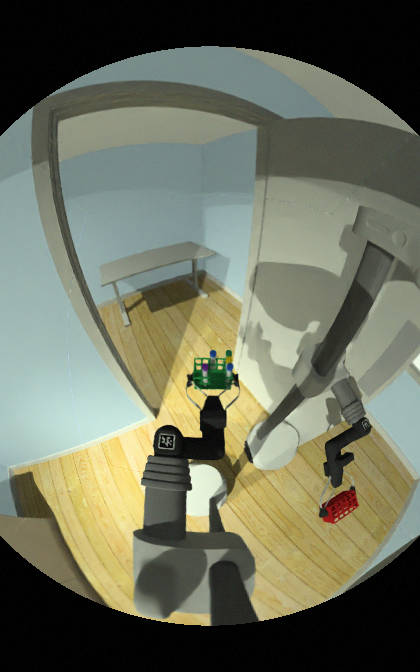

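>>> execute_actions:
  actions:
    - {"r2":{"base":{"translate_m":0.65}}}
  cameras: []

>>> execute_actions:
  actions:
    - {"r2":{"base":{"rotate_rad":0.5},"pace":"slow"}}
  cameras: ["r2_head_right_camera","r2_head_camera"]

Scene clock: 130.30 s.
r1.base_odometry: x=+1.157 y=-2.261 heading=-2.342 (m, m, rad; r1's odometry frame)
r1.turned_by_wheels: +0.000 (rad since the last result)
r1.turned_by_imu: +0.001 (rad since the last result)
r1.base_tilt: forward=+0.1 right=+0.0 (deg)
r1.lidar_m: 0.39 1.87 0.25 0.25 - 0.25 0.35 0.47 0.44 1.27 2.05 2.28
r1.base_status: not commanded
r1.joint_positions: lift_m=+0.780 arm_m=+0.001 wrist_yaw_rad=+0.000 wrist_pitch_rad=+0.303 wrist_roll_rad=+0.000 gripper_m=+0.071
r1.joint_status: not commanded
r1.motor_effort: lift_m=+19(20) arm_m=-4(4) wrist_yaw_rad=+0(2) wrist_pitch_rad=-9(8) wrist_roll_rad=+1(0) gripper_m=-25(25) wheel_0=-4(5) wheel_1=-3(3) wheel_2=-3(3) (%)
r1.hand_pose: x=+0.4469 y=-0.0874 z=+0.8721 quat_wxyz=(+0.989, +0.000, +0.151, +0.000) (m; r1's base frame)
r1.wrist_depth_mm: 1281 1397 1499 1576 1808 - - / 1366 1464 1576 1708 1808 - - / 1366 1499 1618 1708 1921 - 1756 / 1464 1576 1708 1756 - - 1863 / 1499 1618 201 225 192 - 1863 / 1499 176 202 213 202 182 1576 / 1229 1281 202 - 202 1281 1308
r2.base_odometry: x=+1.067 y=-1.443 heading=-1.870 (m, m, rad; r2's odometry frame)
r2.turned_by_wheels: +0.000 (rad since the last result)
r2.turned_by_imu: +0.002 (rad since the last result)
r2.base_tilt: forward=+0.1 right=-0.6 (deg)
r2.lidar_m: 0.38 1.47 1.54 0.36 0.57 1.78 2.41 0.52 0.43 0.49 0.48 0.42
r2.base_status: done
r2.joint_positions: lift_m=+0.920 arm_m=+0.001 wrist_yaw_rad=+0.000 wrist_pitch_rad=+0.304 wrist_roll_rad=+0.000 gripper_m=+0.061
r2.joint_status: not commanded
r2.motor_effort: lift_m=+23(23) arm_m=-6(6) wrist_yaw_rad=+2(2) wrist_pitch_rad=-11(10) wrist_roll_rad=-2(2) gripper_m=-31(31) wheel_0=+1(5) wheel_1=-1(4) wheel_2=+0(9) (%)
r2.hand_pose: x=+0.4474 y=-0.0874 z=+1.0117 quat_wxyz=(+0.988, +0.000, +0.151, +0.000) (m; r2's base frame)
r2.wrist_depth_mm: 1618 1808 - - 1576 1255 1008 / 1618 1808 - - 1708 1255 1060 / 1756 1921 - 218 1661 1229 1078 / 1397 1576 1537 215 216 1281 1078 / 1863 - 208 189 184 1255 1138 / 1756 178 187 200 185 174 732 / 1464 1464 1397 - 186 1366 336
pictures: none
No camera images: the call's "cameras" was empty. Leave "cameras" out to get every camera's image.

Scene clock: 132.00 s.
r1.base_odometry: x=+1.157 y=-2.261 heading=-2.342 (m, m, rad; r1's odometry frame)
r1.turned_by_wheels: +0.000 (rad since the last result)
r1.turned_by_imu: +0.000 (rad since the last result)
r1.base_tilt: forward=+0.1 right=-0.1 (deg)
r1.lidar_m: 0.40 1.87 0.26 0.25 - 0.25 0.38 0.44 0.43 1.29 2.06 2.26
r1.base_status: not commanded
r1.joint_positions: lift_m=+0.780 arm_m=+0.001 wrist_yaw_rad=+0.000 wrist_pitch_rad=+0.303 wrist_roll_rad=+0.000 gripper_m=+0.071
r1.joint_status: not commanded
r1.motor_effort: lift_m=+20(20) arm_m=-4(3) wrist_yaw_rad=-1(2) wrist_pitch_rad=-8(8) wrist_roll_rad=+0(0) gripper_m=-24(23) wheel_0=-5(5) wheel_1=-3(3) wheel_2=-3(3) (%)
r1.hand_pose: x=+0.4469 y=-0.0874 z=+0.8721 quat_wxyz=(+0.989, +0.000, +0.151, +0.000) (m; r1's base frame)
r1.wrist_depth_mm: 1281 1397 1464 1618 1756 1983 - / 1308 1430 1618 1708 1863 - - / 1397 1499 1618 1756 1983 - 1808 / 1464 1499 1618 1756 - - 1863 / 1537 1576 201 224 191 - 1921 / 1537 176 203 214 202 182 1576 / 1255 1308 201 - 204 1281 1308
r2.base_odometry: x=+1.067 y=-1.443 heading=-1.370 (m, m, rad; r2's odometry frame)
r2.turned_by_wheels: +0.500 (rad since the last result)
r2.turned_by_imu: +0.492 (rad since the last result)
r2.base_tilt: forward=+0.1 right=-0.6 (deg)
r2.lidar_m: 0.39 1.52 0.37 0.52 1.80 2.35 0.54 0.41 0.49 0.48 0.49 0.41
r2.base_status: done
r2.joint_positions: lift_m=+0.920 arm_m=+0.001 wrist_yaw_rad=+0.000 wrist_pitch_rad=+0.304 wrist_roll_rad=+0.000 gripper_m=+0.061
r2.joint_status: not commanded
r2.motor_effort: lift_m=+23(23) arm_m=-6(6) wrist_yaw_rad=+2(2) wrist_pitch_rad=-11(11) wrist_roll_rad=-2(2) gripper_m=-28(30) wheel_0=-2(3) wheel_1=+0(5) wheel_2=+1(8) (%)
r2.hand_pose: x=+0.4474 y=-0.0874 z=+1.0117 quat_wxyz=(+0.988, +0.000, +0.151, +0.000) (m; r2's base frame)
r2.wrist_depth_mm: 1863 1921 1921 1921 1921 1983 1808 / 1921 1983 1921 1921 1921 1983 1708 / - - - 219 - - 1756 / - - 1430 215 216 1537 1576 / - - 209 190 187 - 1708 / 1808 179 189 200 186 174 1661 / 1499 1430 1430 - 187 1576 1537
pictures: r2_head_camera, r2_head_right_camera
Images, in order (width x height): r2_head_camera 420x560, r2_head_right_camera 420x672.

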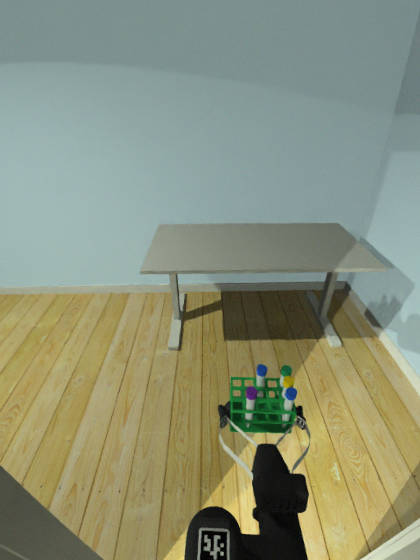

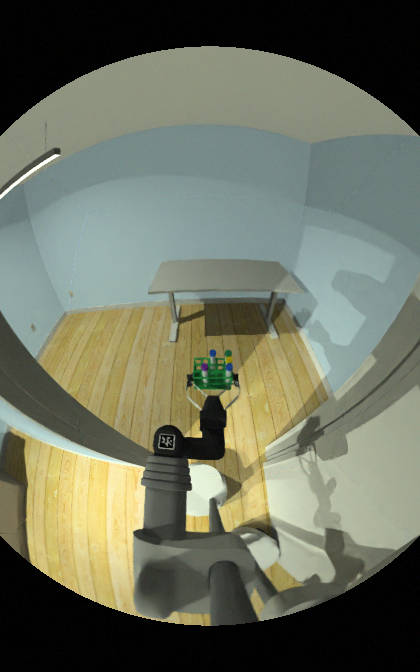

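>>> execute_actions:
  actions:
    - {"r2":{"base":{"translate_m":0.6},"joints":{"lift_m":0.77}},"r1":{"joints":{"lift_m":0.94}}}
  cameras: []

>>> execute_actions:
  actions:
    - {"r2":{"base":{"translate_m":0.45},"joints":{"arm_m":0.19}},"r1":{"base":{"translate_m":0.55}}}
  cameras: ["r1_head_right_camera","r2_head_camera"]

Scene clock: 139.07 s.
r1.base_odometry: x=+1.157 y=-2.261 heading=-2.342 (m, m, rad; r1's odometry frame)
r1.turned_by_wheels: +0.000 (rad since the last result)
r1.turned_by_imu: +0.001 (rad since the last result)
r1.base_tilt: forward=+0.1 right=-0.1 (deg)
r1.lidar_m: 0.41 1.87 0.26 0.25 - 0.25 0.38 0.98 0.98 1.29 2.07 2.27
r1.base_status: not commanded
r1.joint_positions: lift_m=+0.940 arm_m=+0.001 wrist_yaw_rad=+0.000 wrist_pitch_rad=+0.303 wrist_roll_rad=+0.000 gripper_m=+0.071
r1.joint_status: all done
r1.motor_effort: lift_m=+22(24) arm_m=-4(4) wrist_yaw_rad=-1(1) wrist_pitch_rad=-8(8) wrist_roll_rad=+0(0) gripper_m=-25(25) wheel_0=-4(4) wheel_1=-3(3) wheel_2=-3(3) (%)
r1.hand_pose: x=+0.4469 y=-0.0874 z=+1.0319 quat_wxyz=(+0.989, +0.000, +0.151, +0.000) (m; r1's base frame)
r1.wrist_depth_mm: 1281 1366 1499 1618 1756 1983 - / 1366 1464 1576 1661 1863 - - / 1366 1537 1618 1756 1983 - 1921 / 1430 1576 1708 1808 - - 1808 / 1499 1618 201 226 191 - 1863 / 1537 175 202 213 203 182 1863 / 1430 1499 201 - 202 1499 1499
r2.base_odometry: x=+1.187 y=-2.031 heading=-1.370 (m, m, rad; r2's odometry frame)
r2.turned_by_wheels: +0.000 (rad since the last result)
r2.turned_by_imu: +0.002 (rad since the last result)
r2.base_tilt: forward=+0.1 right=-0.6 (deg)
r2.lidar_m: 0.41 0.92 2.26 1.53 0.47 0.50 0.99 0.73 0.59 0.97 1.35 0.42
r2.base_status: done
r2.joint_positions: lift_m=+0.770 arm_m=+0.001 wrist_yaw_rad=+0.000 wrist_pitch_rad=+0.304 wrist_roll_rad=+0.000 gripper_m=+0.061
r2.joint_status: all done
r2.motor_effort: lift_m=+18(21) arm_m=-6(6) wrist_yaw_rad=+2(2) wrist_pitch_rad=-11(11) wrist_roll_rad=-2(2) gripper_m=-27(28) wheel_0=-1(5) wheel_1=+1(4) wheel_2=+1(9) (%)
r2.hand_pose: x=+0.4474 y=-0.0874 z=+0.8622 quat_wxyz=(+0.988, +0.000, +0.151, +0.000) (m; r2's base frame)
r2.wrist_depth_mm: 1308 1336 1336 1336 1336 1366 1397 / 1397 1397 1397 1430 1366 1366 1430 / 1464 1464 1430 216 1430 1464 1464 / 1464 820 820 216 216 809 891 / 1576 1618 208 189 187 1661 1182 / 1618 180 188 200 186 174 1464 / 1281 1281 1138 - 187 1308 1281
pictures: none
No camera images: the call's "cameras" was empty. Leave "cameras" out to get every camera's image.

Scene clock: 142.40 s.
r1.base_odometry: x=+0.774 y=-2.655 heading=-2.342 (m, m, rad; r1's odometry frame)
r1.turned_by_wheels: +0.000 (rad since the last result)
r1.turned_by_imu: +0.001 (rad since the last result)
r1.base_tilt: forward=+0.1 right=+0.0 (deg)
r1.lidar_m: 0.43 1.35 1.50 1.22 1.22 1.41 0.95 0.66 1.38 1.88 1.84 1.68
r1.base_status: done
r1.joint_positions: lift_m=+0.940 arm_m=+0.001 wrist_yaw_rad=+0.000 wrist_pitch_rad=+0.303 wrist_roll_rad=+0.000 gripper_m=+0.071
r1.joint_status: not commanded
r1.motor_effort: lift_m=+22(22) arm_m=-4(3) wrist_yaw_rad=+0(1) wrist_pitch_rad=-8(8) wrist_roll_rad=+0(0) gripper_m=-25(25) wheel_0=+0(6) wheel_1=+1(7) wheel_2=+0(13) (%)
r1.hand_pose: x=+0.4469 y=-0.0874 z=+1.0319 quat_wxyz=(+0.989, +0.000, +0.151, +0.000) (m; r1's base frame)
r1.wrist_depth_mm: 891 976 1025 1138 1229 1397 1537 / 931 1025 1098 1182 1281 1464 1618 / 960 1060 1138 1229 1366 1537 1661 / 1025 1078 1160 1255 1397 1618 1756 / 1060 1138 201 202 191 1756 1921 / 1118 175 202 213 202 182 1708 / 1118 1255 201 - 202 1537 1499
r2.base_odometry: x=+1.276 y=-2.472 heading=-1.370 (m, m, rad; r2's odometry frame)
r2.turned_by_wheels: +0.000 (rad since the last result)
r2.turned_by_imu: +0.001 (rad since the last result)
r2.base_tilt: forward=+0.1 right=-0.6 (deg)
r2.lidar_m: 0.44 0.46 0.60 2.39 1.12 0.84 1.08 0.89 1.00 1.29 0.68 0.48
r2.base_status: done
r2.joint_positions: lift_m=+0.770 arm_m=+0.189 wrist_yaw_rad=+0.000 wrist_pitch_rad=+0.304 wrist_roll_rad=+0.000 gripper_m=+0.061
r2.joint_status: all done
r2.motor_effort: lift_m=+18(18) arm_m=+6(7) wrist_yaw_rad=+2(3) wrist_pitch_rad=-9(10) wrist_roll_rad=-2(2) gripper_m=-28(28) wheel_0=-1(3) wheel_1=+0(5) wheel_2=+0(10) (%)
r2.hand_pose: x=+0.6352 y=-0.0874 z=+0.8622 quat_wxyz=(+0.989, +0.000, +0.151, +0.000) (m; r2's base frame)
r2.wrist_depth_mm: 768 759 759 759 768 778 759 / 788 788 788 788 809 788 809 / 831 820 854 215 820 831 854 / 854 820 831 213 216 798 866 / 539 559 208 189 186 544 585 / 415 179 188 199 186 174 439 / 338 340 315 - 187 349 340
pictures: r1_head_right_camera, r2_head_camera
Images, in order (width x height): r1_head_right_camera 420x672, r2_head_camera 420x560.

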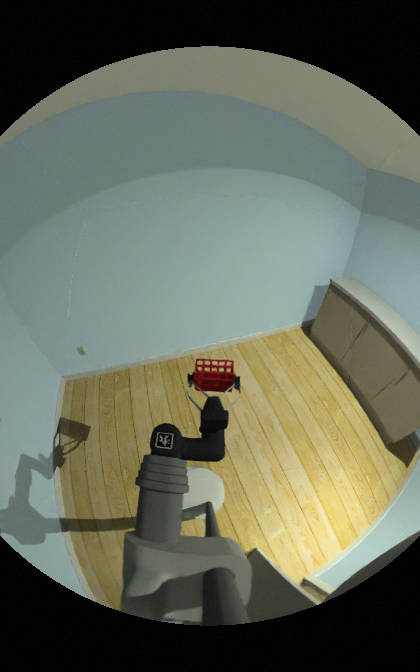

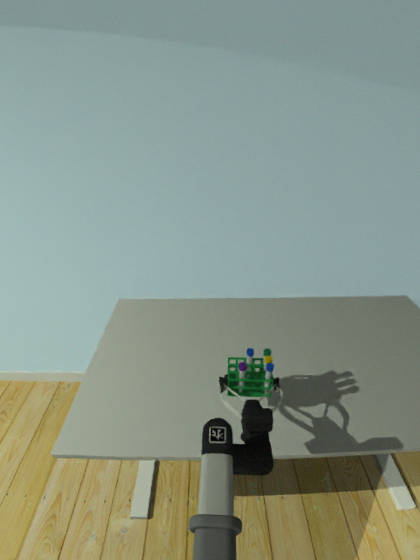

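>>> execute_actions:
  actions:
    - {"r2":{"joints":{"lift_m":0.672}},"r1":{"base":{"rotate_rad":-1.235}}}
  cameras: ["r1_head_camera"]

Scene clock: 146.33 s.
r1.base_odometry: x=+0.774 y=-2.655 heading=+2.706 (m, m, rad; r1's odometry frame)
r1.turned_by_wheels: -1.235 (rad since the last result)
r1.turned_by_imu: -1.259 (rad since the last result)
r1.base_tilt: forward=+0.1 right=+0.0 (deg)
r1.lidar_m: 0.40 1.93 1.42 1.36 1.41 1.30 1.23 1.28 1.30 1.24 1.25 1.74
r1.base_status: done
r1.joint_positions: lift_m=+0.940 arm_m=+0.001 wrist_yaw_rad=+0.000 wrist_pitch_rad=+0.303 wrist_roll_rad=+0.000 gripper_m=+0.071
r1.joint_status: not commanded
r1.motor_effort: lift_m=+22(22) arm_m=-4(4) wrist_yaw_rad=-1(2) wrist_pitch_rad=-8(8) wrist_roll_rad=+0(1) gripper_m=-25(23) wheel_0=+3(4) wheel_1=+3(9) wheel_2=+1(10) (%)
r1.hand_pose: x=+0.4469 y=-0.0874 z=+1.0320 quat_wxyz=(+0.989, +0.000, +0.151, +0.000) (m; r1's base frame)
r1.wrist_depth_mm: - - - - - - 1499 / - - - - - - 1499 / 1756 1618 1576 1661 1808 - 1537 / 1618 1661 1661 1661 1708 - 1537 / 1808 1756 200 202 191 - 1537 / 1808 176 202 213 203 183 1537 / 1464 1464 202 - 202 1499 1430
r2.base_odometry: x=+1.276 y=-2.472 heading=-1.370 (m, m, rad; r2's odometry frame)
r2.turned_by_wheels: +0.000 (rad since the last result)
r2.turned_by_imu: +0.001 (rad since the last result)
r2.base_tilt: forward=+0.1 right=-0.6 (deg)
r2.lidar_m: 0.44 0.46 0.61 2.41 1.12 0.82 0.79 0.84 0.99 1.30 0.68 0.49
r2.base_status: not commanded
r2.joint_positions: lift_m=+0.672 arm_m=+0.189 wrist_yaw_rad=+0.000 wrist_pitch_rad=+0.304 wrist_roll_rad=+0.000 gripper_m=+0.061
r2.joint_status: all done
r2.motor_effort: lift_m=+18(18) arm_m=+6(6) wrist_yaw_rad=+2(1) wrist_pitch_rad=-10(10) wrist_roll_rad=-2(2) gripper_m=-29(27) wheel_0=-1(1) wheel_1=+0(0) wheel_2=+0(0) (%)
r2.hand_pose: x=+0.6352 y=-0.0874 z=+0.7642 quat_wxyz=(+0.989, +0.000, +0.151, +0.000) (m; r2's base frame)
r2.wrist_depth_mm: 768 759 759 759 768 768 778 / 798 788 798 809 809 809 809 / 809 820 842 216 820 820 842 / 492 504 512 216 216 496 549 / 336 345 208 190 187 342 366 / 256 178 187 200 186 174 272 / 211 210 197 - 187 216 208
pictures: r1_head_camera
Images, in order (width x height): r1_head_camera 420x560.

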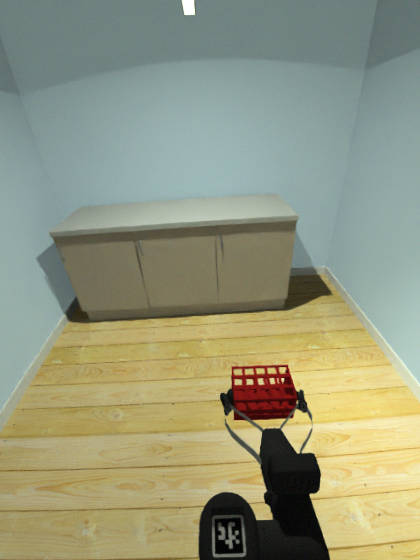

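>>> execute_actions:
  actions: []
  cameras: ["r1_head_camera","r2_wrist_camera"]

Scene clock: 154.10 s.
r1.base_odometry: x=+0.774 y=-2.655 heading=+2.706 (m, m, rad; r1's odometry frame)
r1.turned_by_wheels: +0.000 (rad since the last result)
r1.turned_by_imu: +0.000 (rad since the last result)
r1.base_tilt: forward=+0.0 right=+0.0 (deg)
r1.lidar_m: 0.40 1.93 1.44 1.36 1.42 1.31 1.22 1.27 1.31 1.25 1.25 1.74
r1.base_status: done
r1.joint_positions: lift_m=+0.940 arm_m=+0.001 wrist_yaw_rad=+0.000 wrist_pitch_rad=+0.303 wrist_roll_rad=+0.000 gripper_m=+0.071
r1.joint_status: not commanded
r1.motor_effort: lift_m=+22(22) arm_m=-4(4) wrist_yaw_rad=-1(2) wrist_pitch_rad=-9(8) wrist_roll_rad=+0(1) gripper_m=-24(23) wheel_0=+3(4) wheel_1=+3(9) wheel_2=+1(10) (%)
r1.hand_pose: x=+0.4469 y=-0.0874 z=+1.0320 quat_wxyz=(+0.989, +0.000, +0.151, +0.000) (m; r1's base frame)
r1.wrist_depth_mm: - - - - - - 1499 / - - - - - - 1537 / 1661 1618 1618 1661 1708 - 1537 / 1708 1661 1708 1661 1661 - 1537 / 1808 1808 200 225 191 - 1537 / 1808 176 203 213 202 183 1537 / 1464 1464 201 - 203 1464 1464
r2.base_odometry: x=+1.276 y=-2.472 heading=-1.370 (m, m, rad; r2's odometry frame)
r2.turned_by_wheels: +0.000 (rad since the last result)
r2.turned_by_imu: +0.001 (rad since the last result)
r2.base_tilt: forward=+0.1 right=-0.6 (deg)
r2.lidar_m: 0.43 0.43 0.60 2.41 1.12 0.84 0.81 0.83 0.99 1.29 0.70 0.49
r2.base_status: not commanded
r2.joint_positions: lift_m=+0.672 arm_m=+0.189 wrist_yaw_rad=+0.000 wrist_pitch_rad=+0.304 wrist_roll_rad=+0.000 gripper_m=+0.061
r2.joint_status: all done
r2.motor_effort: lift_m=+18(18) arm_m=+6(6) wrist_yaw_rad=+2(1) wrist_pitch_rad=-10(10) wrist_roll_rad=-2(2) gripper_m=-24(27) wheel_0=-1(1) wheel_1=+0(0) wheel_2=+0(0) (%)
r2.hand_pose: x=+0.6352 y=-0.0874 z=+0.7642 quat_wxyz=(+0.989, +0.000, +0.151, +0.000) (m; r2's base frame)
r2.wrist_depth_mm: 759 759 759 768 759 768 778 / 798 809 809 809 809 798 798 / 809 809 831 215 831 820 842 / 496 504 521 214 216 496 554 / 338 345 208 189 187 342 368 / 257 178 189 199 186 174 272 / 210 210 197 - 187 217 208
pictures: r1_head_camera, r2_wrist_camera
camera_calibration (this result's frames):
r2_wrist_camera: T_world_to_cam=[[0.0410868, -0.999154, 0.00161911, -0.103808], [-0.313613, -0.0144348, -0.949441, 0.975505], [0.948662, 0.0385018, -0.31394, -0.130206], [0, 0, 0, 1]] pos_world=[0.433718, -0.0846257, 0.885475]
Images, in order (width x height): r1_head_camera 420x560, r2_wrist_camera 616x392.

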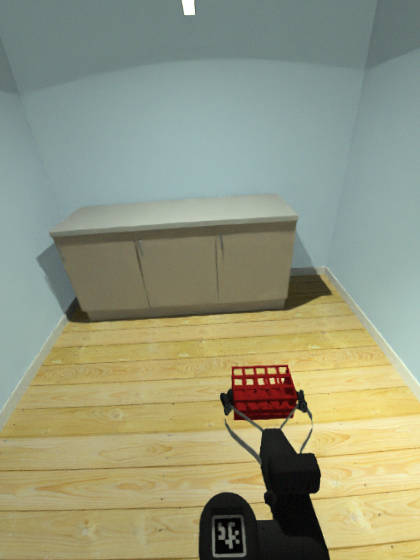

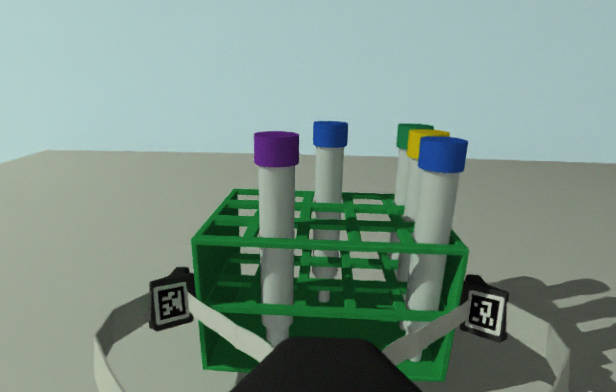

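>>> execute_actions:
  actions:
    - {"r1":{"base":{"translate_m":1.33},"joints":{"arm_m":0.19}},"r2":{"joints":{"lift_m":0.665},"pace":"slow"}}
  cameras: ["r1_head_camera","r1_wrist_camera"]

Scene clock: 163.03 s.
r1.base_odometry: x=-0.432 y=-2.094 heading=+2.707 (m, m, rad; r1's odometry frame)
r1.turned_by_wheels: +0.000 (rad since the last result)
r1.turned_by_imu: +0.002 (rad since the last result)
r1.base_tilt: forward=+0.1 right=-0.1 (deg)
r1.lidar_m: 0.53 0.55 0.75 1.38 1.43 1.96 2.60 1.77 1.28 1.21 0.79 0.56
r1.base_status: done
r1.joint_positions: lift_m=+0.940 arm_m=+0.189 wrist_yaw_rad=+0.000 wrist_pitch_rad=+0.303 wrist_roll_rad=+0.000 gripper_m=+0.071
r1.joint_status: all done
r1.motor_effort: lift_m=+22(22) arm_m=+5(8) wrist_yaw_rad=-2(1) wrist_pitch_rad=-8(9) wrist_roll_rad=+0(0) gripper_m=-24(23) wheel_0=+3(7) wheel_1=+2(6) wheel_2=-1(13) (%)
r1.hand_pose: x=+0.6353 y=-0.0874 z=+1.0320 quat_wxyz=(+0.989, +0.000, +0.151, +0.000) (m; r1's base frame)
r1.wrist_depth_mm: 661 661 661 676 676 676 683 / 691 683 699 699 707 707 707 / 715 715 723 732 732 741 750 / 732 741 759 759 759 768 768 / 508 512 201 226 191 517 517 / 379 176 202 213 202 182 384 / 304 309 202 - 203 310 314
r2.base_odometry: x=+1.276 y=-2.472 heading=-1.370 (m, m, rad; r2's odometry frame)
r2.turned_by_wheels: +0.000 (rad since the last result)
r2.turned_by_imu: +0.002 (rad since the last result)
r2.base_tilt: forward=+0.1 right=-0.6 (deg)
r2.lidar_m: 0.44 0.45 0.60 2.40 1.13 0.84 0.79 0.84 1.02 1.27 0.69 0.48
r2.base_status: not commanded
r2.joint_positions: lift_m=+0.665 arm_m=+0.189 wrist_yaw_rad=+0.000 wrist_pitch_rad=+0.304 wrist_roll_rad=+0.000 gripper_m=+0.061
r2.joint_status: all done
r2.motor_effort: lift_m=+18(16) arm_m=+6(6) wrist_yaw_rad=+2(1) wrist_pitch_rad=-10(10) wrist_roll_rad=-2(2) gripper_m=-35(27) wheel_0=-1(1) wheel_1=+0(0) wheel_2=+0(0) (%)
r2.hand_pose: x=+0.6352 y=-0.0874 z=+0.7572 quat_wxyz=(+0.989, +0.000, +0.151, +0.000) (m; r2's base frame)
r2.wrist_depth_mm: 759 768 768 778 768 768 768 / 788 798 798 798 798 820 798 / 820 820 820 216 831 842 831 / 473 480 488 215 216 477 530 / 324 330 208 189 187 325 351 / 247 179 188 200 186 174 260 / 202 200 192 - 187 206 -
pictures: r1_head_camera, r1_wrist_camera
camera_calibration (this result's frames):
r1_wrist_camera: T_world_to_cam=[[-0.00131714, -0.999644, 0.0266629, -0.12478], [-0.288432, -0.02515, -0.95717, 1.22471], [0.957499, -0.00895115, -0.288296, -0.0861041], [0, 0, 0, 1]] pos_world=[0.435526, -0.094705, 1.15076]
Images, in order (width x height): r1_head_camera 420x560, r1_wrist_camera 616x392.

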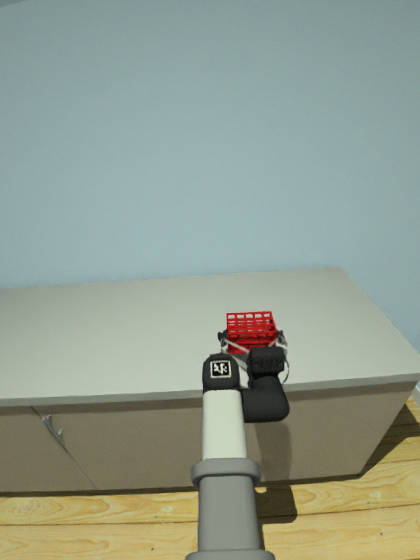

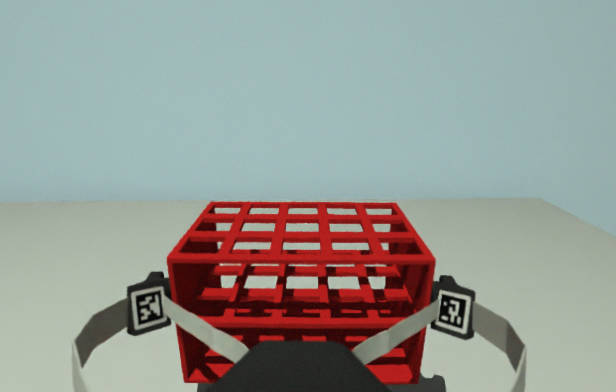

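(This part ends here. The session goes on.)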